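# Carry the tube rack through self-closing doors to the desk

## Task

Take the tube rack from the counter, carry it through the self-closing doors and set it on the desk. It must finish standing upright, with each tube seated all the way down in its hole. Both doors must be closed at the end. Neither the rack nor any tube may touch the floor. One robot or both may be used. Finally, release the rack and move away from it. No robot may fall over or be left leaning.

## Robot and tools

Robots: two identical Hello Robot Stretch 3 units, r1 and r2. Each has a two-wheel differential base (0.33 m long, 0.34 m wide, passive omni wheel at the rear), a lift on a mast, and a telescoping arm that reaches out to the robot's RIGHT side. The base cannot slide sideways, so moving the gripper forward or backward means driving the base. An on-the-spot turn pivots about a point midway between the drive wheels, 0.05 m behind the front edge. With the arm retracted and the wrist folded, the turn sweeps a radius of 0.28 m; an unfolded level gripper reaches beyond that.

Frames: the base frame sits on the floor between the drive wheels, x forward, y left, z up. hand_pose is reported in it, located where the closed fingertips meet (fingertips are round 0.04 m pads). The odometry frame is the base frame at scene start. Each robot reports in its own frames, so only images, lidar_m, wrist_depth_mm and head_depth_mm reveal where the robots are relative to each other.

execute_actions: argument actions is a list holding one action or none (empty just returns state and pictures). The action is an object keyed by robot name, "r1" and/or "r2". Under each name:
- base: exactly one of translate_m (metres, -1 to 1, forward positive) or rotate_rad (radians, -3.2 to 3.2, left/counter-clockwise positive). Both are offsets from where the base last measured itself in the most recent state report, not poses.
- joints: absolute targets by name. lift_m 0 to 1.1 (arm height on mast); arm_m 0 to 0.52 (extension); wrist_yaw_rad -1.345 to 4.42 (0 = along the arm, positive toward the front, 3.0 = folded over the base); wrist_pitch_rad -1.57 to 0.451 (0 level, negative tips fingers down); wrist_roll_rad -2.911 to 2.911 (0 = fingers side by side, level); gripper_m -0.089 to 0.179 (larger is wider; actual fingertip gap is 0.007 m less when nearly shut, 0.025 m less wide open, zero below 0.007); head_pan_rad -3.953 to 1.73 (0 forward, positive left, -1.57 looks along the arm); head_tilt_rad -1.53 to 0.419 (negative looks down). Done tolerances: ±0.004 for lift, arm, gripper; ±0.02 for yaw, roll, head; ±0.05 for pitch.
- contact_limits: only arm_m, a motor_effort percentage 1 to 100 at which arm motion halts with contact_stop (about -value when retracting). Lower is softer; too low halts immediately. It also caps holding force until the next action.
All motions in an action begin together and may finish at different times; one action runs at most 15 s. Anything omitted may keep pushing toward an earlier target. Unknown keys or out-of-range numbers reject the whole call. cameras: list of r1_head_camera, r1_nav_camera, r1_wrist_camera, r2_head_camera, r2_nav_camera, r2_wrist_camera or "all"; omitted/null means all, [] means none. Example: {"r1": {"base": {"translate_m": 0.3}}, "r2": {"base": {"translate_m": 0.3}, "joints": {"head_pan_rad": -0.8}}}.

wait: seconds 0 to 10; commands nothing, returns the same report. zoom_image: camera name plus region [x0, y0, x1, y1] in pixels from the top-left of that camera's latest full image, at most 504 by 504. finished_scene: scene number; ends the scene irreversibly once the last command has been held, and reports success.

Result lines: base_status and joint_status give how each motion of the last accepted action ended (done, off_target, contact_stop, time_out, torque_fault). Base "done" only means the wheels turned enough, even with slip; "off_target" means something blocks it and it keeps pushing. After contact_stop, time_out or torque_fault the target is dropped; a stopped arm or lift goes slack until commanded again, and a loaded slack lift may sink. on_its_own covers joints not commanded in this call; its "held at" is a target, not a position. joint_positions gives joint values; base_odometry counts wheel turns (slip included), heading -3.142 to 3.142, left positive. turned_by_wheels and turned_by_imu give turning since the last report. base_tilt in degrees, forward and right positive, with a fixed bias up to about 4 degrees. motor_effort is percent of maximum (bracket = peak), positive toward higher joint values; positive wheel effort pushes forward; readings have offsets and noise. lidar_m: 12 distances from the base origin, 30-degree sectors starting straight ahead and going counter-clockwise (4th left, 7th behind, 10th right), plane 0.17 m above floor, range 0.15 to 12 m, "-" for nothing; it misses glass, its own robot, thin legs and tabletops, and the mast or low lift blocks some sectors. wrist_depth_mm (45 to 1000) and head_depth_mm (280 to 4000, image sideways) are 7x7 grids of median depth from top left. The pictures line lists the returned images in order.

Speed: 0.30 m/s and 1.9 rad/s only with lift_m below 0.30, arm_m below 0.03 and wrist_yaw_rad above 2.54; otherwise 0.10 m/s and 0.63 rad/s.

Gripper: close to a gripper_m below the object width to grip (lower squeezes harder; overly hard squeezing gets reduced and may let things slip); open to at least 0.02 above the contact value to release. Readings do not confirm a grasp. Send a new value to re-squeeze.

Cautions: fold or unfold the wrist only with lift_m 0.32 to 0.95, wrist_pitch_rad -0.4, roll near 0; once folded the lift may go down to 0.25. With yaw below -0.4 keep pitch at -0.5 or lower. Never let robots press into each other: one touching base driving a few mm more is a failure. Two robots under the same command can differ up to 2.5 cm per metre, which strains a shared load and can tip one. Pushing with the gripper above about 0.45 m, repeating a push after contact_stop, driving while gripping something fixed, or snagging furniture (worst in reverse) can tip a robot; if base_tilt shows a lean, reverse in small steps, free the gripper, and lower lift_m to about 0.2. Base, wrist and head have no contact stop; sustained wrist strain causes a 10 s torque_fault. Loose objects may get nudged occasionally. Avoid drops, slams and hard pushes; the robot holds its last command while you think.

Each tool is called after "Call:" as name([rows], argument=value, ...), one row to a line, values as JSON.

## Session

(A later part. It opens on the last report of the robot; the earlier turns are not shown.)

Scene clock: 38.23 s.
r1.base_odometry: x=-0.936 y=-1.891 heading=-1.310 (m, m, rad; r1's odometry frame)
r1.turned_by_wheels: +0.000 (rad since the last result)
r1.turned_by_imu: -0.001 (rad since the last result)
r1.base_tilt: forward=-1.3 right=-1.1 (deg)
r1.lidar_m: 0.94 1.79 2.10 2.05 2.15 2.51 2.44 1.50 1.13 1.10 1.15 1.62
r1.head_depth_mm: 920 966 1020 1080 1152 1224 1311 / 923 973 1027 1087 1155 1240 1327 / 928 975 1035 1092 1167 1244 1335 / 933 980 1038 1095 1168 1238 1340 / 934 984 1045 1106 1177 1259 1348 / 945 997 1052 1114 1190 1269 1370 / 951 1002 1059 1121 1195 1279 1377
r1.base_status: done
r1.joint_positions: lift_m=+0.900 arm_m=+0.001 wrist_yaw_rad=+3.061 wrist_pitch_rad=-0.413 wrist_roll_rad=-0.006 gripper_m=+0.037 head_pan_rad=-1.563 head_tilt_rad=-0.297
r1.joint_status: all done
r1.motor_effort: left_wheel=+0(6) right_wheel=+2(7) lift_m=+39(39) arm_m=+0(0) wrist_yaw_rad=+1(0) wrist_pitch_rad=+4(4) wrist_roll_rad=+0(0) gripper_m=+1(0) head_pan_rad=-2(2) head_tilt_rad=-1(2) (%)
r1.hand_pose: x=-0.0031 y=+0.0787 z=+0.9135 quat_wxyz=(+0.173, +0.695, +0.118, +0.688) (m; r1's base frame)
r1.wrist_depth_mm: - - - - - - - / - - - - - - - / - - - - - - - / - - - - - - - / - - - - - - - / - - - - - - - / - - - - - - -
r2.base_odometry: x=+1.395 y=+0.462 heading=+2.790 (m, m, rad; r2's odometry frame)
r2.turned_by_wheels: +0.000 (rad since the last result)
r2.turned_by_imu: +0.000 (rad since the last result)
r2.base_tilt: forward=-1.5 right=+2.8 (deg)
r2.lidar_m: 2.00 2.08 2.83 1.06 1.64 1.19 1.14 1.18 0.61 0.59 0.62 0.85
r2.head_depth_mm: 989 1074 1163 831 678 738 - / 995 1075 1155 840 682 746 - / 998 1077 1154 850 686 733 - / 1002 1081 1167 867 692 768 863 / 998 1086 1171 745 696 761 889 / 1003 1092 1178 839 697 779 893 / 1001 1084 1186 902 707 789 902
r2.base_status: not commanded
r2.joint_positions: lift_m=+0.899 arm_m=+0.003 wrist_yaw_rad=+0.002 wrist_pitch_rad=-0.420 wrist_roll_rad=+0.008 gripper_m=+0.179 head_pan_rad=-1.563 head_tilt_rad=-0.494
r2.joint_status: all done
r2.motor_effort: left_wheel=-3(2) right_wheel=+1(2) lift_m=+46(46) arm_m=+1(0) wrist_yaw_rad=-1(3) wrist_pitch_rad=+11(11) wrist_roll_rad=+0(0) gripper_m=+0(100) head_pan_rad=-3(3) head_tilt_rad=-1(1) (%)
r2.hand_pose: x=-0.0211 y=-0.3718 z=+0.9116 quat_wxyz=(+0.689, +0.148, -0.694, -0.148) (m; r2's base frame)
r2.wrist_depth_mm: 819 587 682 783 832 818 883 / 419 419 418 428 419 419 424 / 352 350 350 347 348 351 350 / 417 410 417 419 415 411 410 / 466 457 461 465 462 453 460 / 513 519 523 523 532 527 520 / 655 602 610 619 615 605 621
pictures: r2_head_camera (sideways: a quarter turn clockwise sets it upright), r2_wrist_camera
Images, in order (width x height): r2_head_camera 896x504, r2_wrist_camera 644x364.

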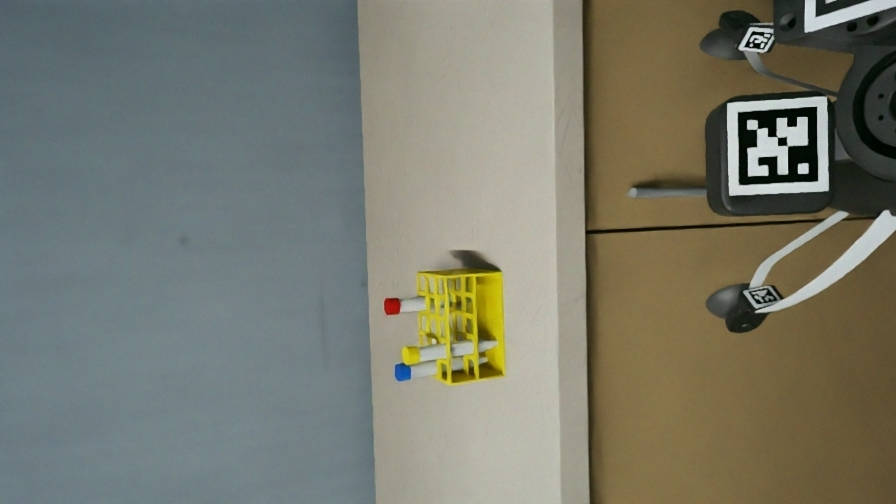

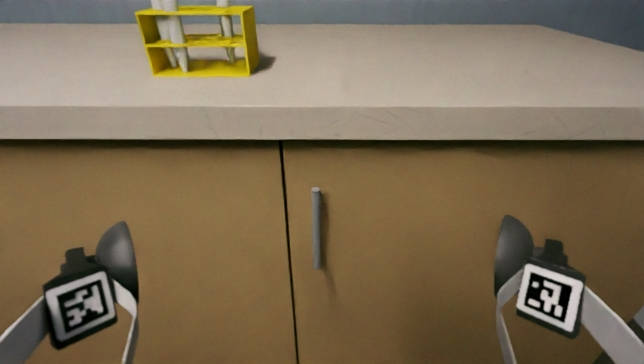

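Call:
execute_actions([
  {"r1":{"joints":{"wrist_yaw_rad":0,"gripper_m":0.15}},"r2":{"base":{"translate_m":0.15},"joints":{"wrist_pitch_rad":0}}},
], cameras=["r1_head_camera","r1_wrist_camera","r2_head_camera","r2_wrist_camera"])

Scene clock: 41.40 s.
r1.base_odometry: x=-0.936 y=-1.891 heading=-1.310 (m, m, rad; r1's odometry frame)
r1.turned_by_wheels: +0.000 (rad since the last result)
r1.turned_by_imu: -0.001 (rad since the last result)
r1.base_tilt: forward=-1.3 right=-1.0 (deg)
r1.lidar_m: 0.95 1.78 2.10 2.05 2.15 2.52 2.44 1.51 1.14 1.09 1.15 1.62
r1.head_depth_mm: 918 966 1022 1076 1148 1226 1308 / 923 972 1029 1089 1160 1232 1304 / 929 976 1031 1091 1168 1247 1318 / 931 983 1035 1098 1168 1241 1331 / 933 986 1045 1106 1183 1260 1347 / 945 997 1052 1120 1193 1268 1374 / 948 1003 1065 1123 1196 1276 1376
r1.base_status: not commanded
r1.joint_positions: lift_m=+0.900 arm_m=+0.001 wrist_yaw_rad=+0.002 wrist_pitch_rad=-0.413 wrist_roll_rad=-0.006 gripper_m=+0.150 head_pan_rad=-1.563 head_tilt_rad=-0.297
r1.joint_status: all done
r1.motor_effort: left_wheel=-1(1) right_wheel=+1(2) lift_m=+39(39) arm_m=-1(0) wrist_yaw_rad=-1(2) wrist_pitch_rad=+4(4) wrist_roll_rad=+0(0) gripper_m=+0(82) head_pan_rad=-2(3) head_tilt_rad=-2(1) (%)
r1.hand_pose: x=-0.0211 y=-0.3707 z=+0.9135 quat_wxyz=(+0.694, +0.146, -0.690, -0.144) (m; r1's base frame)
r1.wrist_depth_mm: 810 792 763 759 748 718 712 / 873 849 827 813 795 780 769 / 946 928 902 875 855 850 841 / - - - 972 952 909 905 / - - - - - - - / - - - - - - - / - - - - - - -
r2.base_odometry: x=+1.255 y=+0.514 heading=+2.789 (m, m, rad; r2's odometry frame)
r2.turned_by_wheels: +0.000 (rad since the last result)
r2.turned_by_imu: +0.000 (rad since the last result)
r2.base_tilt: forward=-1.5 right=+2.6 (deg)
r2.lidar_m: 1.85 1.92 2.61 1.08 1.85 1.34 1.29 0.83 0.62 0.59 0.62 0.86
r2.head_depth_mm: 990 1072 1157 828 647 747 - / 996 1077 1158 842 685 729 - / 992 1077 1160 760 687 - - / 995 1083 1160 739 695 768 884 / 1002 1082 1173 875 676 778 891 / 1001 1084 1167 891 702 784 900 / 1004 1090 1186 901 710 789 908
r2.base_status: done
r2.joint_positions: lift_m=+0.899 arm_m=+0.003 wrist_yaw_rad=+0.001 wrist_pitch_rad=-0.024 wrist_roll_rad=+0.008 gripper_m=+0.179 head_pan_rad=-1.563 head_tilt_rad=-0.494
r2.joint_status: all done
r2.motor_effort: left_wheel=-2(6) right_wheel=+1(5) lift_m=+45(46) arm_m=+1(0) wrist_yaw_rad=-1(2) wrist_pitch_rad=+13(14) wrist_roll_rad=+0(0) gripper_m=+1(1) head_pan_rad=-3(3) head_tilt_rad=-1(1) (%)
r2.hand_pose: x=-0.0211 y=-0.4032 z=+1.0078 quat_wxyz=(+0.705, +0.009, -0.710, -0.008) (m; r2's base frame)
r2.wrist_depth_mm: 926 897 910 949 911 928 919 / 945 931 933 925 955 958 937 / 963 950 965 968 993 985 963 / 907 886 881 476 838 811 820 / 467 493 462 457 452 489 446 / 362 357 359 360 356 355 354 / 398 394 396 396 395 391 395
pictures: r1_head_camera (sideways: a quarter turn clockwise sets it upright), r1_wrist_camera, r2_head_camera (sideways: a quarter turn clockwise sets it upright), r2_wrist_camera
Images, in order (width x height): r1_head_camera 896x504, r1_wrist_camera 644x364, r2_head_camera 896x504, r2_wrist_camera 644x364.

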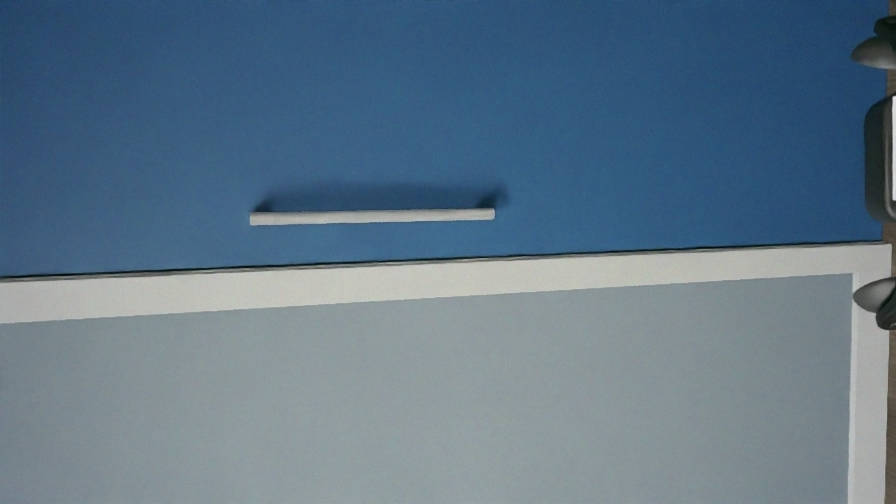

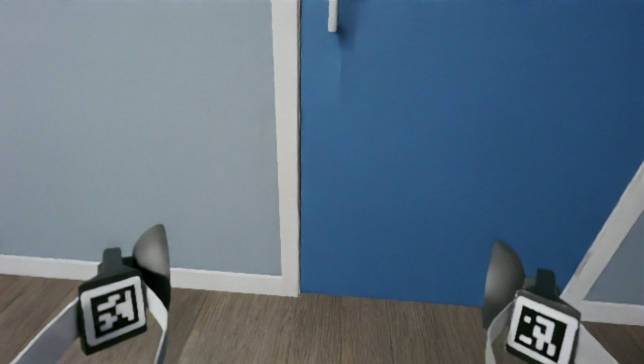

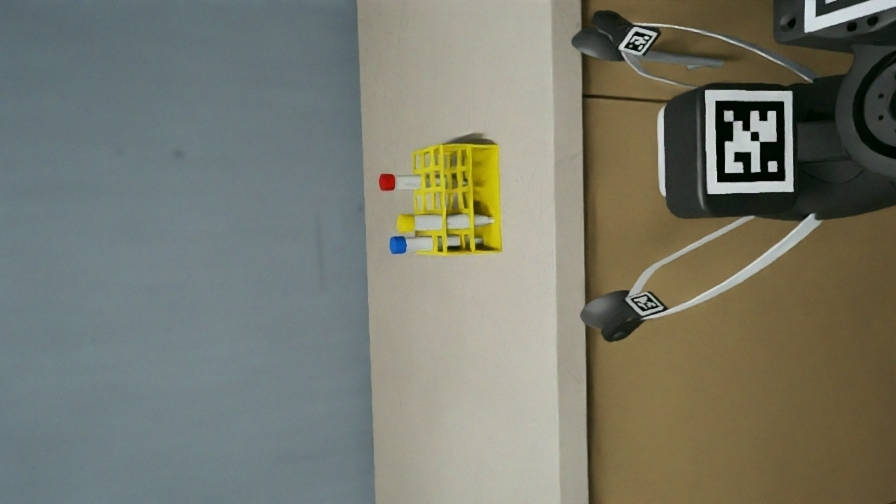

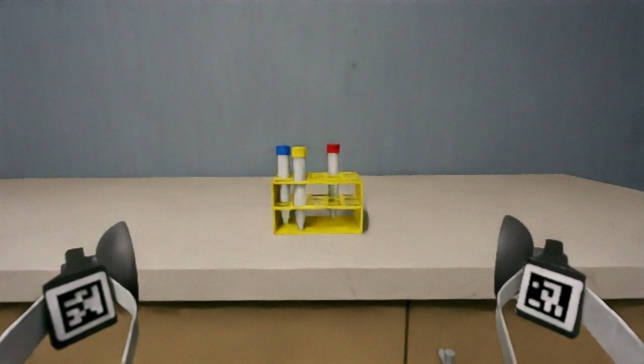

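Call:
execute_actions([
  {"r1":{"base":{"rotate_rad":-0.94},"joints":{"wrist_pitch_rad":0,"wrist_yaw_rad":0.175}},"r2":{"joints":{"arm_m":0.16,"lift_m":0.87}}},
], cameras=["r2_head_camera","r2_wrist_camera"])

Scene clock: 45.77 s.
r1.base_odometry: x=-0.936 y=-1.891 heading=-2.250 (m, m, rad; r1's odometry frame)
r1.turned_by_wheels: -0.940 (rad since the last result)
r1.turned_by_imu: -0.943 (rad since the last result)
r1.base_tilt: forward=-1.3 right=-1.1 (deg)
r1.lidar_m: 1.20 1.70 0.95 1.87 2.06 2.05 2.24 2.46 2.44 1.37 1.11 1.09
r1.head_depth_mm: 2159 2284 2388 2530 2561 1892 1498 / 1928 2068 2185 2347 2389 1985 1501 / 1671 1763 1880 1978 2088 1932 1614 / 1483 1548 1617 1701 1793 1815 1592 / 1323 1376 1437 1499 1574 1644 1512 / 1198 1227 1283 1335 1388 1441 1456 / 1095 1131 1169 1211 1257 1306 1365
r1.base_status: done
r1.joint_positions: lift_m=+0.900 arm_m=+0.001 wrist_yaw_rad=+0.174 wrist_pitch_rad=-0.024 wrist_roll_rad=-0.006 gripper_m=+0.150 head_pan_rad=-1.563 head_tilt_rad=-0.297
r1.joint_status: all done
r1.motor_effort: left_wheel=+2(5) right_wheel=-1(4) lift_m=+38(39) arm_m=-1(0) wrist_yaw_rad=+1(3) wrist_pitch_rad=+8(8) wrist_roll_rad=+0(0) gripper_m=+1(1) head_pan_rad=-2(2) head_tilt_rad=-2(2) (%)
r1.hand_pose: x=+0.0227 y=-0.3974 z=+1.0082 quat_wxyz=(+0.707, +0.070, -0.701, +0.053) (m; r1's base frame)
r1.wrist_depth_mm: 689 800 914 - - - - / 703 801 940 - - - - / 707 824 - - - - - / 722 843 - - - - - / 745 850 - - - - - / 757 - - - - - - / 737 926 - - - - -
r2.base_odometry: x=+1.255 y=+0.514 heading=+2.789 (m, m, rad; r2's odometry frame)
r2.turned_by_wheels: +0.000 (rad since the last result)
r2.turned_by_imu: +0.000 (rad since the last result)
r2.base_tilt: forward=-1.5 right=+2.8 (deg)
r2.lidar_m: 1.85 1.92 2.61 1.02 1.85 1.35 1.29 0.83 0.62 0.59 0.62 0.86
r2.head_depth_mm: 1000 1071 1150 829 650 - 876 / 989 1076 1155 839 656 - 883 / 995 1076 1166 763 - - 879 / 996 1083 1170 738 692 768 883 / 999 1086 1166 880 698 775 891 / 998 1084 1175 893 702 779 897 / 1004 1092 1189 902 707 786 898
r2.base_status: not commanded
r2.joint_positions: lift_m=+0.871 arm_m=+0.160 wrist_yaw_rad=+0.000 wrist_pitch_rad=-0.023 wrist_roll_rad=+0.008 gripper_m=+0.179 head_pan_rad=-1.563 head_tilt_rad=-0.494
r2.joint_status: all done
r2.motor_effort: left_wheel=-2(2) right_wheel=+1(1) lift_m=+18(41) arm_m=+3(5) wrist_yaw_rad=+0(1) wrist_pitch_rad=+13(13) wrist_roll_rad=+0(0) gripper_m=+1(1) head_pan_rad=-3(3) head_tilt_rad=-1(1) (%)
r2.hand_pose: x=-0.0213 y=-0.5602 z=+0.9793 quat_wxyz=(+0.705, +0.009, -0.710, -0.008) (m; r2's base frame)
r2.wrist_depth_mm: 775 760 755 771 773 755 785 / 765 785 775 773 791 802 814 / 805 807 820 791 800 804 846 / 735 732 598 348 686 668 681 / 383 401 346 309 370 408 366 / - 260 261 256 255 253 253 / 198 197 196 195 196 198 196
pictures: r2_head_camera (sideways: a quarter turn clockwise sets it upright), r2_wrist_camera
Images, in order (width x height): r2_head_camera 896x504, r2_wrist_camera 644x364.

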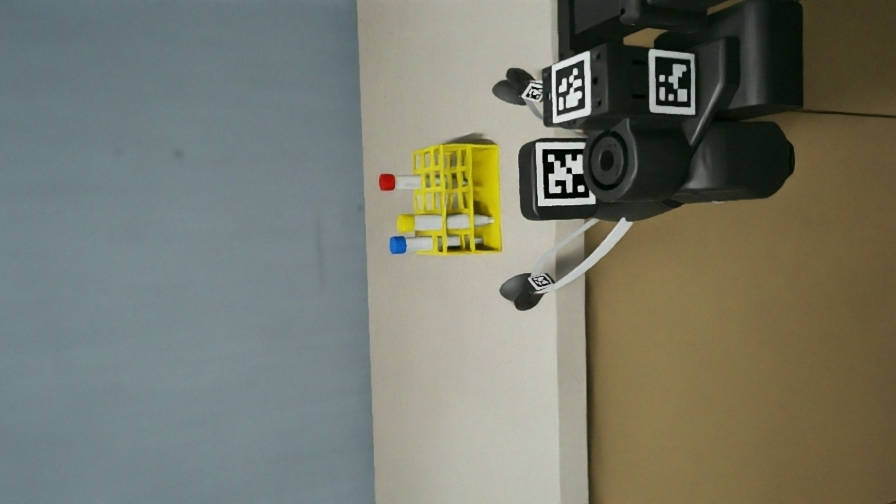

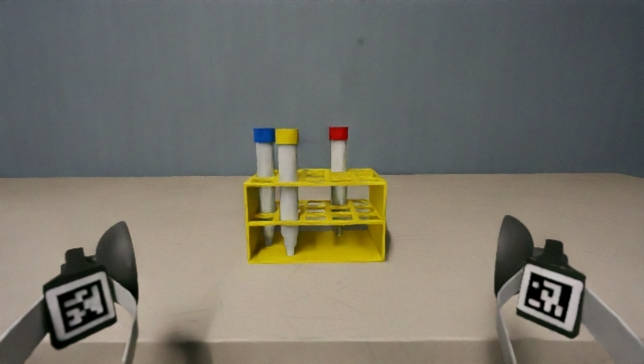

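Call:
execute_actions([
  {"r1":{"base":{"translate_m":0.186}},"r2":{"joints":{"arm_m":0.26,"lift_m":0.853}}},
], cameras=["r2_wrist_camera"])

Call:
execute_actions([
  {"r1":{"base":{"rotate_rad":0.77}},"r2":{"joints":{"arm_m":0.31}}},
], cameras=["r1_wrist_camera","r2_head_camera","r2_wrist_camera"])

Scene clock: 49.07 s.
r1.base_odometry: x=-1.053 y=-2.036 heading=-2.250 (m, m, rad; r1's odometry frame)
r1.turned_by_wheels: +0.000 (rad since the last result)
r1.turned_by_imu: +0.001 (rad since the last result)
r1.base_tilt: forward=-1.2 right=-1.0 (deg)
r1.lidar_m: 1.04 1.58 0.87 1.73 2.20 2.19 2.39 2.57 2.40 1.19 0.96 0.94
r1.head_depth_mm: 1979 2121 2301 2478 2508 1895 1490 / 1672 1774 1889 2029 2171 1998 1501 / 1444 1529 1606 1700 1808 1833 1608 / 1279 1339 1410 1467 1551 1635 1575 / 1138 1186 1237 1297 1363 1423 1463 / 1036 1072 1116 1159 1209 1247 1300 / 944 981 1012 1049 1088 1126 1168
r1.base_status: done
r1.joint_positions: lift_m=+0.900 arm_m=+0.001 wrist_yaw_rad=+0.174 wrist_pitch_rad=-0.024 wrist_roll_rad=-0.006 gripper_m=+0.150 head_pan_rad=-1.563 head_tilt_rad=-0.297
r1.joint_status: not commanded
r1.motor_effort: left_wheel=+2(5) right_wheel=-2(1) lift_m=+39(39) arm_m=+0(0) wrist_yaw_rad=+1(1) wrist_pitch_rad=+8(8) wrist_roll_rad=+0(1) gripper_m=+0(0) head_pan_rad=-3(1) head_tilt_rad=-1(2) (%)
r1.hand_pose: x=+0.0227 y=-0.3974 z=+1.0082 quat_wxyz=(+0.707, +0.070, -0.701, +0.053) (m; r1's base frame)
r1.wrist_depth_mm: 587 684 784 953 - - - / 604 683 798 - - - - / 611 696 831 - - - - / 628 713 844 - - - - / 637 718 868 - - - - / 647 - 881 - - - - / 639 781 925 - - - -
r2.base_odometry: x=+1.255 y=+0.514 heading=+2.789 (m, m, rad; r2's odometry frame)
r2.turned_by_wheels: +0.000 (rad since the last result)
r2.turned_by_imu: +0.000 (rad since the last result)
r2.base_tilt: forward=-1.6 right=+2.7 (deg)
r2.lidar_m: 1.85 1.93 2.61 0.92 1.01 1.35 1.29 0.83 0.61 0.59 0.62 0.86
r2.head_depth_mm: 986 1077 1160 829 - 754 861 / 992 1077 1156 890 - 772 869 / 993 1072 1157 791 - 775 876 / 995 1083 1164 738 693 773 885 / 1002 1085 1164 876 698 777 891 / 1002 1083 1176 889 703 781 899 / 1006 1088 1186 904 707 786 905
r2.base_status: not commanded
r2.joint_positions: lift_m=+0.854 arm_m=+0.260 wrist_yaw_rad=+0.000 wrist_pitch_rad=-0.023 wrist_roll_rad=+0.008 gripper_m=+0.179 head_pan_rad=-1.563 head_tilt_rad=-0.494
r2.joint_status: all done
r2.motor_effort: left_wheel=-2(2) right_wheel=+1(1) lift_m=+18(19) arm_m=+3(3) wrist_yaw_rad=+0(1) wrist_pitch_rad=+13(13) wrist_roll_rad=+0(0) gripper_m=+1(0) head_pan_rad=-3(3) head_tilt_rad=-1(0) (%)
r2.hand_pose: x=-0.0213 y=-0.6602 z=+0.9623 quat_wxyz=(+0.705, +0.009, -0.710, -0.008) (m; r2's base frame)
r2.wrist_depth_mm: 662 666 666 670 682 691 681 / 691 691 684 705 704 689 700 / 698 710 212 698 716 715 710 / 624 618 217 238 510 591 570 / 333 347 211 229 269 348 320 / - 225 210 217 214 219 220 / - 171 170 169 168 167 160
pictures: r2_wrist_camera
Images, in order (width x height): r2_wrist_camera 644x364.

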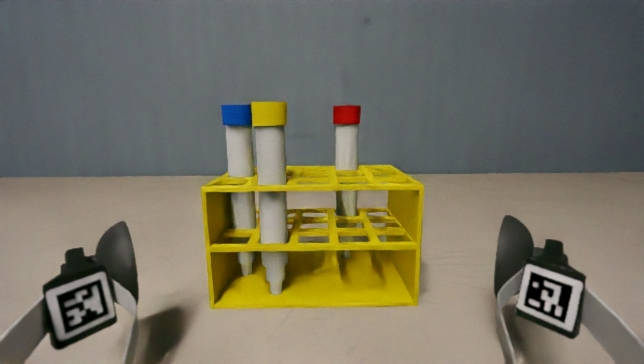

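Scene clock: 51.23 s.
r1.base_odometry: x=-1.053 y=-2.036 heading=-1.480 (m, m, rad; r1's odometry frame)
r1.turned_by_wheels: +0.770 (rad since the last result)
r1.turned_by_imu: +0.771 (rad since the last result)
r1.base_tilt: forward=-1.3 right=-1.0 (deg)
r1.lidar_m: 1.57 0.87 2.02 2.19 2.21 2.77 2.56 1.57 1.04 0.94 0.97 1.21
r1.head_depth_mm: 839 885 932 993 1052 1129 1212 / 828 871 919 978 1040 1101 1195 / 819 861 913 965 1028 1099 1147 / 811 851 893 948 1014 1081 1133 / 797 835 884 932 988 1055 1144 / 790 836 879 929 985 1042 1128 / 785 825 868 919 975 1035 1105
r1.base_status: done
r1.joint_positions: lift_m=+0.900 arm_m=+0.001 wrist_yaw_rad=+0.174 wrist_pitch_rad=-0.024 wrist_roll_rad=-0.006 gripper_m=+0.150 head_pan_rad=-1.563 head_tilt_rad=-0.297
r1.joint_status: not commanded
r1.motor_effort: left_wheel=-1(5) right_wheel=+2(5) lift_m=+38(39) arm_m=+0(1) wrist_yaw_rad=+1(1) wrist_pitch_rad=+8(8) wrist_roll_rad=+1(0) gripper_m=+0(0) head_pan_rad=-3(3) head_tilt_rad=-2(2) (%)
r1.hand_pose: x=+0.0229 y=-0.3974 z=+1.0082 quat_wxyz=(+0.707, +0.070, -0.701, +0.053) (m; r1's base frame)
r1.wrist_depth_mm: 687 682 672 662 647 639 632 / 711 691 690 671 661 658 638 / 722 709 702 680 685 658 659 / 731 732 719 705 695 682 682 / 767 742 740 722 712 700 694 / 797 - 755 733 742 716 713 / 809 788 769 760 742 752 711
r2.base_odometry: x=+1.255 y=+0.514 heading=+2.789 (m, m, rad; r2's odometry frame)
r2.turned_by_wheels: +0.000 (rad since the last result)
r2.turned_by_imu: +0.000 (rad since the last result)
r2.base_tilt: forward=-1.4 right=+2.7 (deg)
r2.lidar_m: 1.85 1.91 2.62 1.03 1.01 1.35 1.29 0.83 0.61 0.59 0.62 0.86
r2.head_depth_mm: 988 1074 1153 872 - 766 859 / 989 1081 1158 943 - 759 870 / 998 1078 1160 933 - 764 877 / 999 1078 1165 736 692 773 885 / 997 1077 1160 878 698 778 888 / 1002 1084 1172 891 703 782 896 / 1004 1089 1188 902 708 788 905
r2.base_status: not commanded
r2.joint_positions: lift_m=+0.854 arm_m=+0.310 wrist_yaw_rad=+0.000 wrist_pitch_rad=-0.023 wrist_roll_rad=+0.008 gripper_m=+0.179 head_pan_rad=-1.563 head_tilt_rad=-0.494
r2.joint_status: all done
r2.motor_effort: left_wheel=-2(3) right_wheel=+1(1) lift_m=+18(17) arm_m=+2(5) wrist_yaw_rad=+0(1) wrist_pitch_rad=+13(13) wrist_roll_rad=+0(0) gripper_m=+1(1) head_pan_rad=-3(3) head_tilt_rad=-1(1) (%)
r2.hand_pose: x=-0.0213 y=-0.7102 z=+0.9623 quat_wxyz=(+0.705, +0.009, -0.710, -0.008) (m; r2's base frame)
r2.wrist_depth_mm: 626 633 624 621 617 644 634 / 627 642 633 643 639 647 647 / 669 634 156 650 661 674 671 / 605 615 157 445 509 593 577 / 332 301 145 197 171 349 319 / - 200 147 193 164 219 217 / - 163 158 165 156 168 160
pictures: r1_wrist_camera, r2_head_camera (sideways: a quarter turn clockwise sets it upright), r2_wrist_camera
Images, in order (width x height): r1_wrist_camera 644x364, r2_head_camera 896x504, r2_wrist_camera 644x364.

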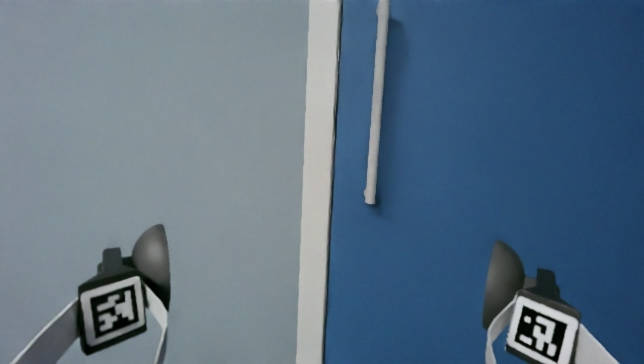

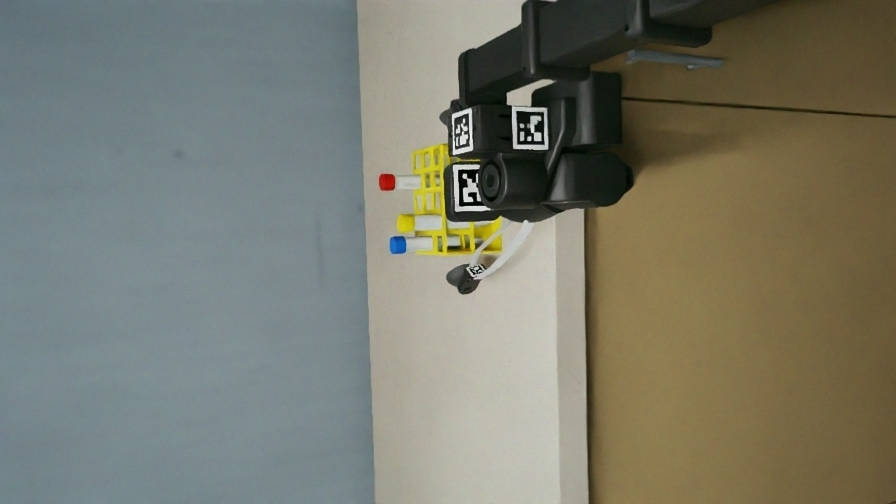

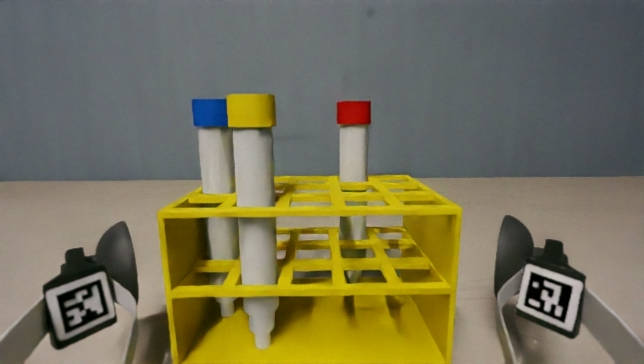

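Call:
execute_actions([
  {"r1":{"joints":{"arm_m":0.38}},"r2":{"joints":{"arm_m":0.33}}},
], cameras=["r1_wrist_camera"])

Call:
execute_actions([
  {"r2":{"joints":{"gripper_m":0.10}}},
], cameras=["r2_head_camera","r2_wrist_camera"])

Scene clock: 55.53 s.
r1.base_odometry: x=-1.053 y=-2.036 heading=-1.480 (m, m, rad; r1's odometry frame)
r1.turned_by_wheels: +0.000 (rad since the last result)
r1.turned_by_imu: -0.001 (rad since the last result)
r1.base_tilt: forward=-1.2 right=-1.0 (deg)
r1.lidar_m: 1.57 0.87 2.02 2.18 2.22 2.78 2.56 1.58 1.04 0.94 0.97 1.21
r1.head_depth_mm: 838 883 933 990 - 1146 1215 / 827 870 921 969 - 1111 1193 / 817 864 913 958 - 1103 1176 / 812 852 893 943 1016 1077 1156 / 801 835 885 930 993 1060 1132 / 790 832 878 930 984 1047 1119 / 786 824 871 918 974 1036 1107
r1.base_status: not commanded
r1.joint_positions: lift_m=+0.900 arm_m=+0.380 wrist_yaw_rad=+0.175 wrist_pitch_rad=-0.022 wrist_roll_rad=-0.006 gripper_m=+0.150 head_pan_rad=-1.563 head_tilt_rad=-0.297
r1.joint_status: all done
r1.motor_effort: left_wheel=-1(1) right_wheel=+2(2) lift_m=+39(39) arm_m=+4(5) wrist_yaw_rad=+0(2) wrist_pitch_rad=+7(8) wrist_roll_rad=+0(0) gripper_m=+1(1) head_pan_rad=-2(2) head_tilt_rad=-2(2) (%)
r1.hand_pose: x=+0.0230 y=-0.7764 z=+1.0085 quat_wxyz=(+0.707, +0.070, -0.701, +0.054) (m; r1's base frame)
r1.wrist_depth_mm: 329 323 308 316 308 305 301 / 338 333 316 323 316 312 308 / 346 342 322 331 327 319 316 / 354 349 331 338 333 329 324 / 366 358 340 348 342 336 332 / 375 - 350 356 352 346 339 / 386 380 360 366 360 355 347
r2.base_odometry: x=+1.255 y=+0.514 heading=+2.789 (m, m, rad; r2's odometry frame)
r2.turned_by_wheels: +0.000 (rad since the last result)
r2.turned_by_imu: +0.000 (rad since the last result)
r2.base_tilt: forward=-1.5 right=+2.7 (deg)
r2.lidar_m: 1.85 1.92 2.61 1.03 1.00 1.34 1.29 0.83 0.62 0.59 0.62 0.86
r2.head_depth_mm: 982 1074 1150 873 - 765 858 / 983 1073 1159 943 697 760 867 / 994 1079 1168 955 704 765 877 / 1000 1082 1167 737 693 768 887 / 999 1082 1169 880 699 775 889 / 1000 1090 1173 891 702 779 901 / 1006 1089 1191 902 707 787 905
r2.base_status: not commanded
r2.joint_positions: lift_m=+0.854 arm_m=+0.330 wrist_yaw_rad=+0.000 wrist_pitch_rad=-0.023 wrist_roll_rad=+0.008 gripper_m=+0.179 head_pan_rad=-1.563 head_tilt_rad=-0.494
r2.joint_status: all done
r2.motor_effort: left_wheel=-2(2) right_wheel=+1(1) lift_m=+17(18) arm_m=+3(3) wrist_yaw_rad=+0(1) wrist_pitch_rad=+13(13) wrist_roll_rad=+0(0) gripper_m=+1(1) head_pan_rad=-3(3) head_tilt_rad=-1(0) (%)
r2.hand_pose: x=-0.0213 y=-0.7302 z=+0.9623 quat_wxyz=(+0.705, +0.009, -0.710, -0.008) (m; r2's base frame)
r2.wrist_depth_mm: 597 596 595 608 606 608 609 / 609 625 626 613 616 630 634 / 645 641 136 635 639 653 642 / 648 649 143 172 508 578 577 / 331 133 123 176 170 317 321 / - 132 131 182 151 125 218 / - 150 150 157 153 160 159
pictures: r1_wrist_camera
Images, in order (width x height): r1_wrist_camera 644x364.

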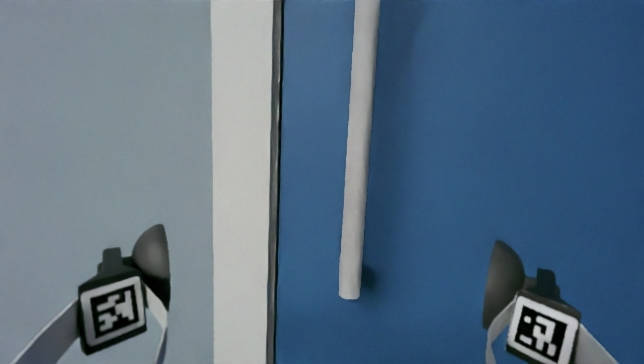

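Scene clock: 56.80 s.
r1.base_odometry: x=-1.053 y=-2.036 heading=-1.480 (m, m, rad; r1's odometry frame)
r1.turned_by_wheels: +0.000 (rad since the last result)
r1.turned_by_imu: +0.000 (rad since the last result)
r1.base_tilt: forward=-1.3 right=-1.1 (deg)
r1.lidar_m: 1.57 0.87 2.02 2.19 2.21 2.77 2.56 1.58 1.04 0.94 0.96 1.21
r1.head_depth_mm: 838 882 932 994 - 1143 1216 / 827 872 922 971 - 1114 1199 / 818 862 911 960 - 1099 1175 / 810 852 893 944 1016 1080 1153 / 800 833 885 933 995 1060 1134 / 789 833 879 932 986 1047 1126 / 785 825 867 921 971 1036 1110
r1.base_status: not commanded
r1.joint_positions: lift_m=+0.900 arm_m=+0.380 wrist_yaw_rad=+0.175 wrist_pitch_rad=-0.022 wrist_roll_rad=-0.006 gripper_m=+0.150 head_pan_rad=-1.563 head_tilt_rad=-0.297
r1.joint_status: not commanded
r1.motor_effort: left_wheel=-1(1) right_wheel=+2(1) lift_m=+39(38) arm_m=+4(4) wrist_yaw_rad=+1(0) wrist_pitch_rad=+7(8) wrist_roll_rad=+0(0) gripper_m=+1(0) head_pan_rad=-2(3) head_tilt_rad=-1(2) (%)
r1.hand_pose: x=+0.0230 y=-0.7764 z=+1.0085 quat_wxyz=(+0.707, +0.070, -0.701, +0.054) (m; r1's base frame)
r1.wrist_depth_mm: 327 321 309 313 309 307 302 / 339 332 315 323 315 315 309 / 347 340 322 329 324 320 316 / 356 348 331 339 332 328 324 / 366 357 341 345 341 336 331 / 375 - 352 356 351 346 340 / 387 383 361 366 364 355 347
r2.base_odometry: x=+1.255 y=+0.514 heading=+2.789 (m, m, rad; r2's odometry frame)
r2.turned_by_wheels: +0.000 (rad since the last result)
r2.turned_by_imu: +0.000 (rad since the last result)
r2.base_tilt: forward=-1.5 right=+2.6 (deg)
r2.lidar_m: 1.85 1.91 2.60 1.03 1.01 1.35 1.29 0.83 0.62 0.59 0.62 0.86
r2.head_depth_mm: 987 1071 1151 873 - 765 860 / 989 1075 1155 947 697 759 868 / 996 1082 1163 769 703 764 873 / 995 1083 1166 764 695 769 886 / 998 1080 1170 877 697 777 887 / 1005 1083 1174 889 703 779 898 / 1005 1088 1186 903 709 789 900
r2.base_status: not commanded
r2.joint_positions: lift_m=+0.854 arm_m=+0.330 wrist_yaw_rad=+0.000 wrist_pitch_rad=-0.023 wrist_roll_rad=+0.008 gripper_m=+0.101 head_pan_rad=-1.563 head_tilt_rad=-0.494
r2.joint_status: all done
r2.motor_effort: left_wheel=-2(3) right_wheel=+1(1) lift_m=+18(18) arm_m=+4(3) wrist_yaw_rad=+0(0) wrist_pitch_rad=+13(13) wrist_roll_rad=+0(0) gripper_m=-25(100) head_pan_rad=-3(3) head_tilt_rad=-1(1) (%)
r2.hand_pose: x=-0.0213 y=-0.7302 z=+0.9623 quat_wxyz=(+0.705, +0.009, -0.710, -0.008) (m; r2's base frame)
r2.wrist_depth_mm: 602 603 600 600 613 614 603 / 615 621 617 612 637 617 626 / 643 638 146 632 642 653 660 / 637 643 147 185 203 595 586 / 331 303 134 190 178 319 316 / 225 136 136 152 155 - 219 / 180 162 153 164 161 161 166
pictures: r2_head_camera (sideways: a quarter turn clockwise sets it upright), r2_wrist_camera
Images, in order (width x height): r2_head_camera 896x504, r2_wrist_camera 644x364.

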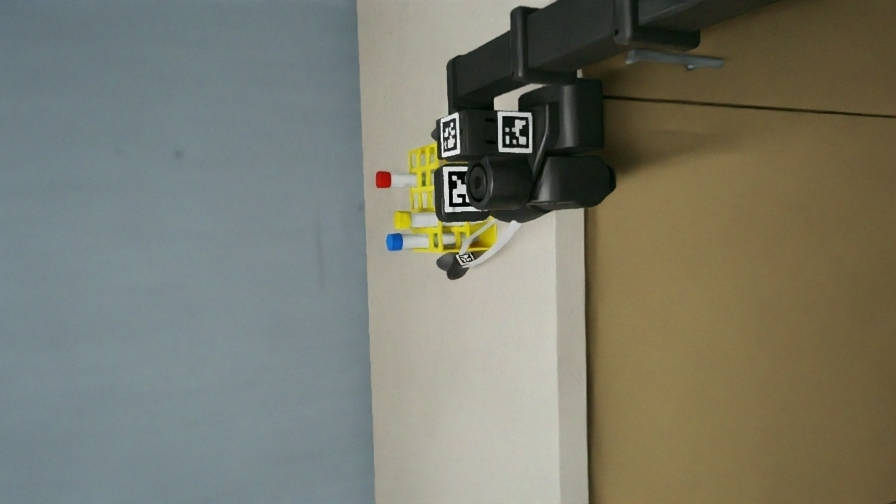

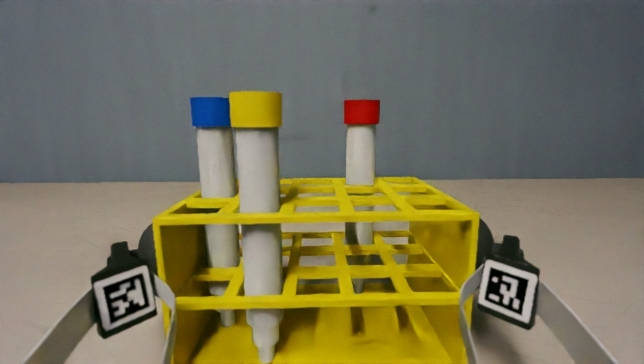

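Call:
execute_actions([
  {"r1":{"joints":{"arm_m":0.48,"lift_m":0.93,"gripper_m":0.10},"contact_limits":{"arm_m":20}},"r2":{"joints":{"gripper_m":0.085,"lift_m":0.89}}},
], cameras=["r1_wrist_camera","r1_head_camera","r2_wrist_camera"])

Scene clock: 59.07 s.
r1.base_odometry: x=-1.053 y=-2.036 heading=-1.480 (m, m, rad; r1's odometry frame)
r1.turned_by_wheels: +0.000 (rad since the last result)
r1.turned_by_imu: -0.001 (rad since the last result)
r1.base_tilt: forward=-1.1 right=-1.0 (deg)
r1.lidar_m: 1.57 0.87 2.02 2.18 2.21 2.77 2.56 1.58 1.04 0.94 0.96 1.20
r1.head_depth_mm: 836 884 933 984 - 1137 1215 / 829 875 921 963 1049 1111 1194 / 819 864 910 948 1036 1095 1178 / 810 852 894 943 1018 1080 1157 / 801 835 886 935 993 1056 1129 / 789 833 880 930 985 1050 1125 / 786 826 870 916 973 1034 1104
r1.base_status: not commanded
r1.joint_positions: lift_m=+0.930 arm_m=+0.480 wrist_yaw_rad=+0.175 wrist_pitch_rad=-0.022 wrist_roll_rad=-0.006 gripper_m=+0.100 head_pan_rad=-1.563 head_tilt_rad=-0.297
r1.joint_status: all done
r1.motor_effort: left_wheel=+0(0) right_wheel=+2(2) lift_m=+39(40) arm_m=+4(5) wrist_yaw_rad=+0(0) wrist_pitch_rad=+7(7) wrist_roll_rad=+1(1) gripper_m=+0(82) head_pan_rad=-2(2) head_tilt_rad=-2(1) (%)
r1.contact_limits: arm_m 20 (drawing in: default 28, maximum 45; extending or still: default 38, maximum 63)
r1.hand_pose: x=+0.0230 y=-0.8764 z=+1.0386 quat_wxyz=(+0.707, +0.070, -0.701, +0.054) (m; r1's base frame)
r1.wrist_depth_mm: 231 218 224 222 219 216 213 / 238 222 229 227 224 222 218 / 244 229 234 233 229 228 223 / 250 245 240 239 237 233 229 / 258 252 249 246 243 238 234 / 266 262 256 252 250 243 241 / 272 267 260 259 257 249 246
r2.base_odometry: x=+1.255 y=+0.514 heading=+2.789 (m, m, rad; r2's odometry frame)
r2.turned_by_wheels: +0.000 (rad since the last result)
r2.turned_by_imu: +0.000 (rad since the last result)
r2.base_tilt: forward=-1.6 right=+2.7 (deg)
r2.lidar_m: 1.85 1.92 2.60 1.03 1.01 1.35 1.29 0.83 0.61 0.59 0.62 0.86
r2.head_depth_mm: 991 1072 1156 935 676 751 860 / 991 1075 1156 - 692 759 869 / 996 1077 1158 - 690 761 878 / 998 1078 1167 736 694 769 883 / 1002 1083 1162 878 698 780 886 / 1001 1086 1173 890 702 782 895 / 1004 1086 1187 904 709 788 903
r2.base_status: not commanded
r2.joint_positions: lift_m=+0.889 arm_m=+0.330 wrist_yaw_rad=+0.000 wrist_pitch_rad=-0.029 wrist_roll_rad=+0.008 gripper_m=+0.094 head_pan_rad=-1.563 head_tilt_rad=-0.494
r2.joint_status: gripper_m off_target (ended at +0.094, target +0.085); the others done
r2.on_its_own: gripper_m is held at +0.092, not at your +0.085, by its stall guard, which is still easing
r2.motor_effort: left_wheel=-2(2) right_wheel=+2(1) lift_m=+46(51) arm_m=+4(4) wrist_yaw_rad=+0(0) wrist_pitch_rad=+16(16) wrist_roll_rad=+0(0) gripper_m=-28(92) head_pan_rad=-3(3) head_tilt_rad=+0(1) (%)
r2.hand_pose: x=-0.0213 y=-0.7300 z=+0.9966 quat_wxyz=(+0.705, +0.011, -0.709, -0.010) (m; r2's base frame)
r2.wrist_depth_mm: 601 603 579 607 606 617 613 / 609 613 623 618 622 619 629 / 635 640 148 646 660 630 651 / 644 656 148 185 654 663 670 / 429 403 136 191 177 410 404 / 292 136 138 155 156 - 283 / 222 213 152 166 160 208 217
pictures: r1_head_camera (sideways: a quarter turn clockwise sets it upright), r1_wrist_camera, r2_wrist_camera
Images, in order (width x height): r1_head_camera 896x504, r1_wrist_camera 644x364, r2_wrist_camera 644x364.

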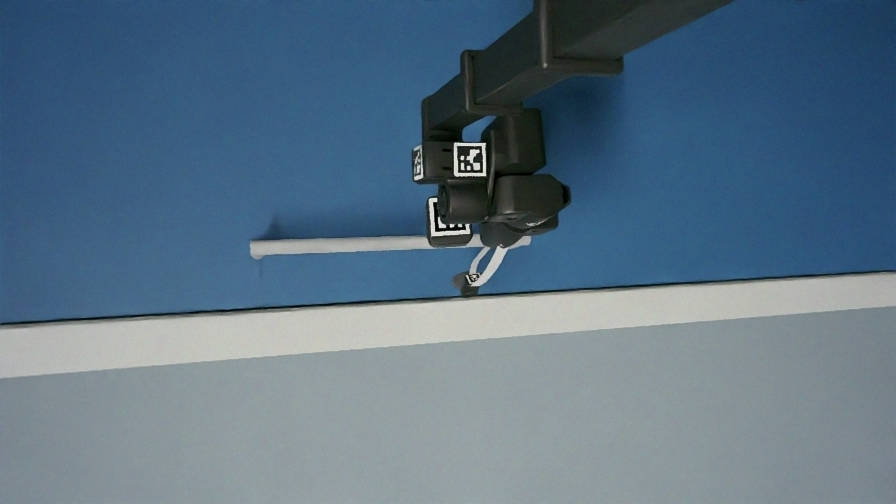

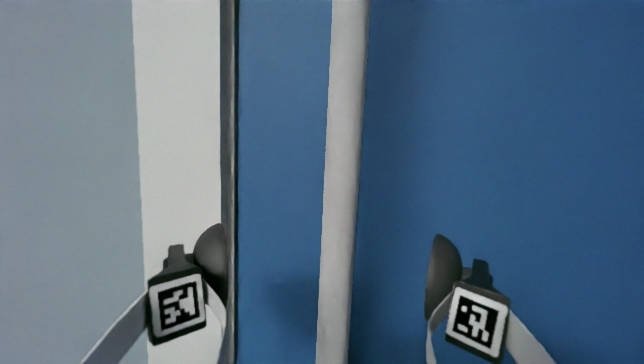

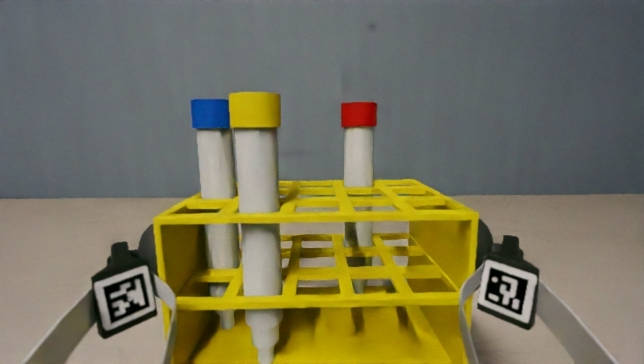

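Call:
execute_actions([
  {"r1":{"joints":{"arm_m":0.505,"gripper_m":0.06},"contact_limits":{"arm_m":20}},"r2":{"joints":{"gripper_m":0.10,"arm_m":0.0}}},
], cameras=["r1_wrist_camera","r2_wrist_camera"])

Call:
execute_actions([
  {"r1":{"joints":{"gripper_m":-0.02}}},
], cameras=["r1_wrist_camera"])

Scene clock: 63.07 s.
r1.base_odometry: x=-1.053 y=-2.036 heading=-1.480 (m, m, rad; r1's odometry frame)
r1.turned_by_wheels: +0.000 (rad since the last result)
r1.turned_by_imu: -0.001 (rad since the last result)
r1.base_tilt: forward=-1.4 right=-1.0 (deg)
r1.lidar_m: 1.57 0.87 2.02 2.19 2.21 2.77 2.55 1.57 1.04 0.94 0.96 1.21
r1.head_depth_mm: 837 879 935 980 - 1138 1215 / 827 871 922 958 1043 1115 1194 / 818 863 908 - 1033 1095 1172 / 810 850 896 941 1016 1077 1158 / 799 834 885 933 987 1057 1129 / 790 834 878 925 989 1050 1124 / 785 826 866 918 973 1038 1109
r1.base_status: not commanded
r1.joint_positions: lift_m=+0.930 arm_m=+0.505 wrist_yaw_rad=+0.175 wrist_pitch_rad=-0.022 wrist_roll_rad=-0.006 gripper_m=+0.060 head_pan_rad=-1.563 head_tilt_rad=-0.297
r1.joint_status: all done
r1.motor_effort: left_wheel=-1(0) right_wheel=+2(2) lift_m=+39(39) arm_m=+4(3) wrist_yaw_rad=+0(0) wrist_pitch_rad=+7(7) wrist_roll_rad=+0(0) gripper_m=+0(81) head_pan_rad=-2(2) head_tilt_rad=-2(2) (%)
r1.contact_limits: arm_m 20 (drawing in: default 28, maximum 45; extending or still: default 38, maximum 63)
r1.hand_pose: x=+0.0230 y=-0.9014 z=+1.0386 quat_wxyz=(+0.707, +0.070, -0.701, +0.054) (m; r1's base frame)
r1.wrist_depth_mm: 207 193 201 142 197 194 191 / 212 198 207 144 201 199 196 / 220 203 212 208 206 203 200 / 224 209 217 214 212 209 206 / 231 214 222 220 217 214 210 / 236 220 - 225 - 219 216 / 244 228 238 231 230 225 221
r2.base_odometry: x=+1.255 y=+0.514 heading=+2.789 (m, m, rad; r2's odometry frame)
r2.turned_by_wheels: +0.000 (rad since the last result)
r2.turned_by_imu: +0.000 (rad since the last result)
r2.base_tilt: forward=-1.6 right=+2.7 (deg)
r2.lidar_m: 1.85 1.92 2.61 1.03 1.01 1.35 1.29 0.83 0.62 0.60 0.62 0.86
r2.head_depth_mm: 987 1070 1153 829 660 750 830 / 988 1077 1157 842 473 451 - / 997 1079 1162 854 453 438 - / 999 1083 1165 864 446 771 885 / 997 1081 1167 878 690 775 890 / 1001 1081 1176 892 704 780 900 / 1004 1091 1185 902 708 786 906
r2.base_status: not commanded
r2.joint_positions: lift_m=+0.889 arm_m=+0.003 wrist_yaw_rad=+0.000 wrist_pitch_rad=-0.030 wrist_roll_rad=+0.008 gripper_m=+0.104 head_pan_rad=-1.563 head_tilt_rad=-0.494
r2.joint_status: gripper_m off_target (ended at +0.104, target +0.100); the others done
joint sent to its limit — the command would take r2.arm_m past its lower limit, so that joint was sent only as far as its limit.
r2.motor_effort: left_wheel=-2(2) right_wheel=+1(2) lift_m=+46(46) arm_m=-2(3) wrist_yaw_rad=+0(0) wrist_pitch_rad=+17(17) wrist_roll_rad=+0(0) gripper_m=-22(23) head_pan_rad=-2(3) head_tilt_rad=-2(1) (%)
r2.hand_pose: x=-0.0214 y=-0.4034 z=+0.9962 quat_wxyz=(+0.705, +0.011, -0.709, -0.011) (m; r2's base frame)
r2.wrist_depth_mm: 893 907 922 917 934 930 924 / 937 920 934 919 967 944 991 / 979 962 149 949 944 954 961 / 797 790 148 186 631 764 732 / 428 403 136 191 177 414 413 / 361 136 139 155 156 - 362 / 397 397 153 166 161 396 395
pictures: r1_wrist_camera, r2_wrist_camera
Images, in order (width x height): r1_wrist_camera 644x364, r2_wrist_camera 644x364.

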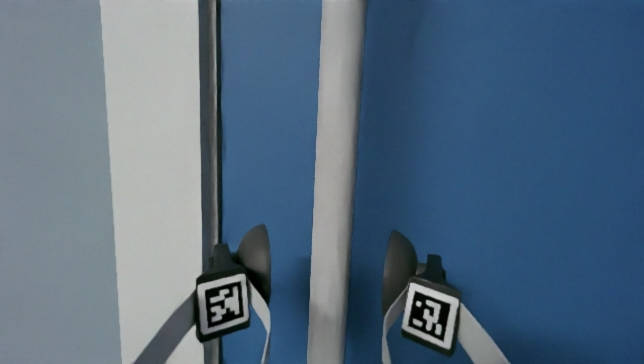

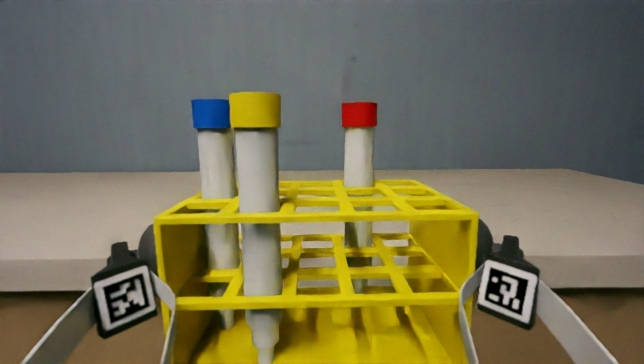

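Scene clock: 64.37 s.
r1.base_odometry: x=-1.053 y=-2.036 heading=-1.480 (m, m, rad; r1's odometry frame)
r1.turned_by_wheels: +0.000 (rad since the last result)
r1.turned_by_imu: -0.001 (rad since the last result)
r1.base_tilt: forward=-1.2 right=-1.1 (deg)
r1.lidar_m: 1.57 0.87 2.02 2.19 2.21 2.78 2.56 1.58 1.03 0.94 0.97 1.21
r1.head_depth_mm: 835 886 934 985 - 1137 1211 / 826 872 920 961 1046 1113 1196 / 817 862 911 - 1036 1094 1175 / 809 853 897 941 1014 1082 1154 / 798 835 885 931 989 1054 1131 / 790 834 877 931 985 1050 1125 / 786 825 869 919 971 1032 1106
r1.base_status: not commanded
r1.joint_positions: lift_m=+0.930 arm_m=+0.505 wrist_yaw_rad=+0.172 wrist_pitch_rad=-0.022 wrist_roll_rad=-0.006 gripper_m=-0.019 head_pan_rad=-1.563 head_tilt_rad=-0.297
r1.joint_status: all done
r1.motor_effort: left_wheel=-2(1) right_wheel=+4(4) lift_m=+39(38) arm_m=+4(3) wrist_yaw_rad=+3(4) wrist_pitch_rad=+7(7) wrist_roll_rad=+1(0) gripper_m=-14(89) head_pan_rad=-2(2) head_tilt_rad=-1(2) (%)
r1.hand_pose: x=+0.0222 y=-0.9016 z=+1.0386 quat_wxyz=(+0.707, +0.069, -0.701, +0.053) (m; r1's base frame)
r1.wrist_depth_mm: 207 192 201 141 197 194 192 / 212 197 207 203 202 199 196 / 217 203 211 208 206 205 201 / 224 207 218 214 212 209 206 / 231 214 223 153 218 214 211 / 238 221 229 155 222 220 217 / 244 228 237 198 231 226 223
r2.base_odometry: x=+1.255 y=+0.514 heading=+2.789 (m, m, rad; r2's odometry frame)
r2.turned_by_wheels: +0.000 (rad since the last result)
r2.turned_by_imu: +0.000 (rad since the last result)
r2.base_tilt: forward=-1.5 right=+2.7 (deg)
r2.lidar_m: 1.85 1.92 2.61 1.03 1.01 1.35 1.29 0.83 0.61 0.59 0.62 0.86
r2.head_depth_mm: 990 1071 1154 829 660 753 830 / 993 1072 1162 839 472 451 - / 992 1076 1159 853 453 436 - / 994 1074 1153 867 445 771 882 / 1000 1085 1168 879 687 777 890 / 1000 1084 1178 893 703 781 900 / 1008 1093 1195 902 709 786 904
r2.base_status: not commanded
r2.joint_positions: lift_m=+0.889 arm_m=+0.003 wrist_yaw_rad=+0.000 wrist_pitch_rad=-0.030 wrist_roll_rad=+0.008 gripper_m=+0.104 head_pan_rad=-1.563 head_tilt_rad=-0.494
r2.joint_status: not commanded
r2.motor_effort: left_wheel=-3(3) right_wheel=+1(1) lift_m=+46(46) arm_m=-3(2) wrist_yaw_rad=+0(1) wrist_pitch_rad=+17(17) wrist_roll_rad=+0(0) gripper_m=-22(22) head_pan_rad=-3(3) head_tilt_rad=-1(1) (%)
r2.hand_pose: x=-0.0214 y=-0.4034 z=+0.9962 quat_wxyz=(+0.705, +0.011, -0.709, -0.011) (m; r2's base frame)
r2.wrist_depth_mm: 887 921 927 902 901 926 925 / 903 933 945 927 951 908 957 / 959 948 149 958 955 984 975 / 789 785 148 186 664 758 748 / 433 411 136 192 178 415 420 / 359 135 139 154 156 - 358 / 397 392 153 165 161 393 390
pictures: r1_wrist_camera
Images, in order (width x height): r1_wrist_camera 644x364.

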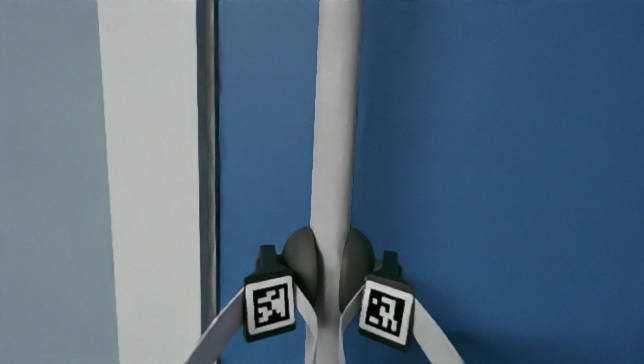

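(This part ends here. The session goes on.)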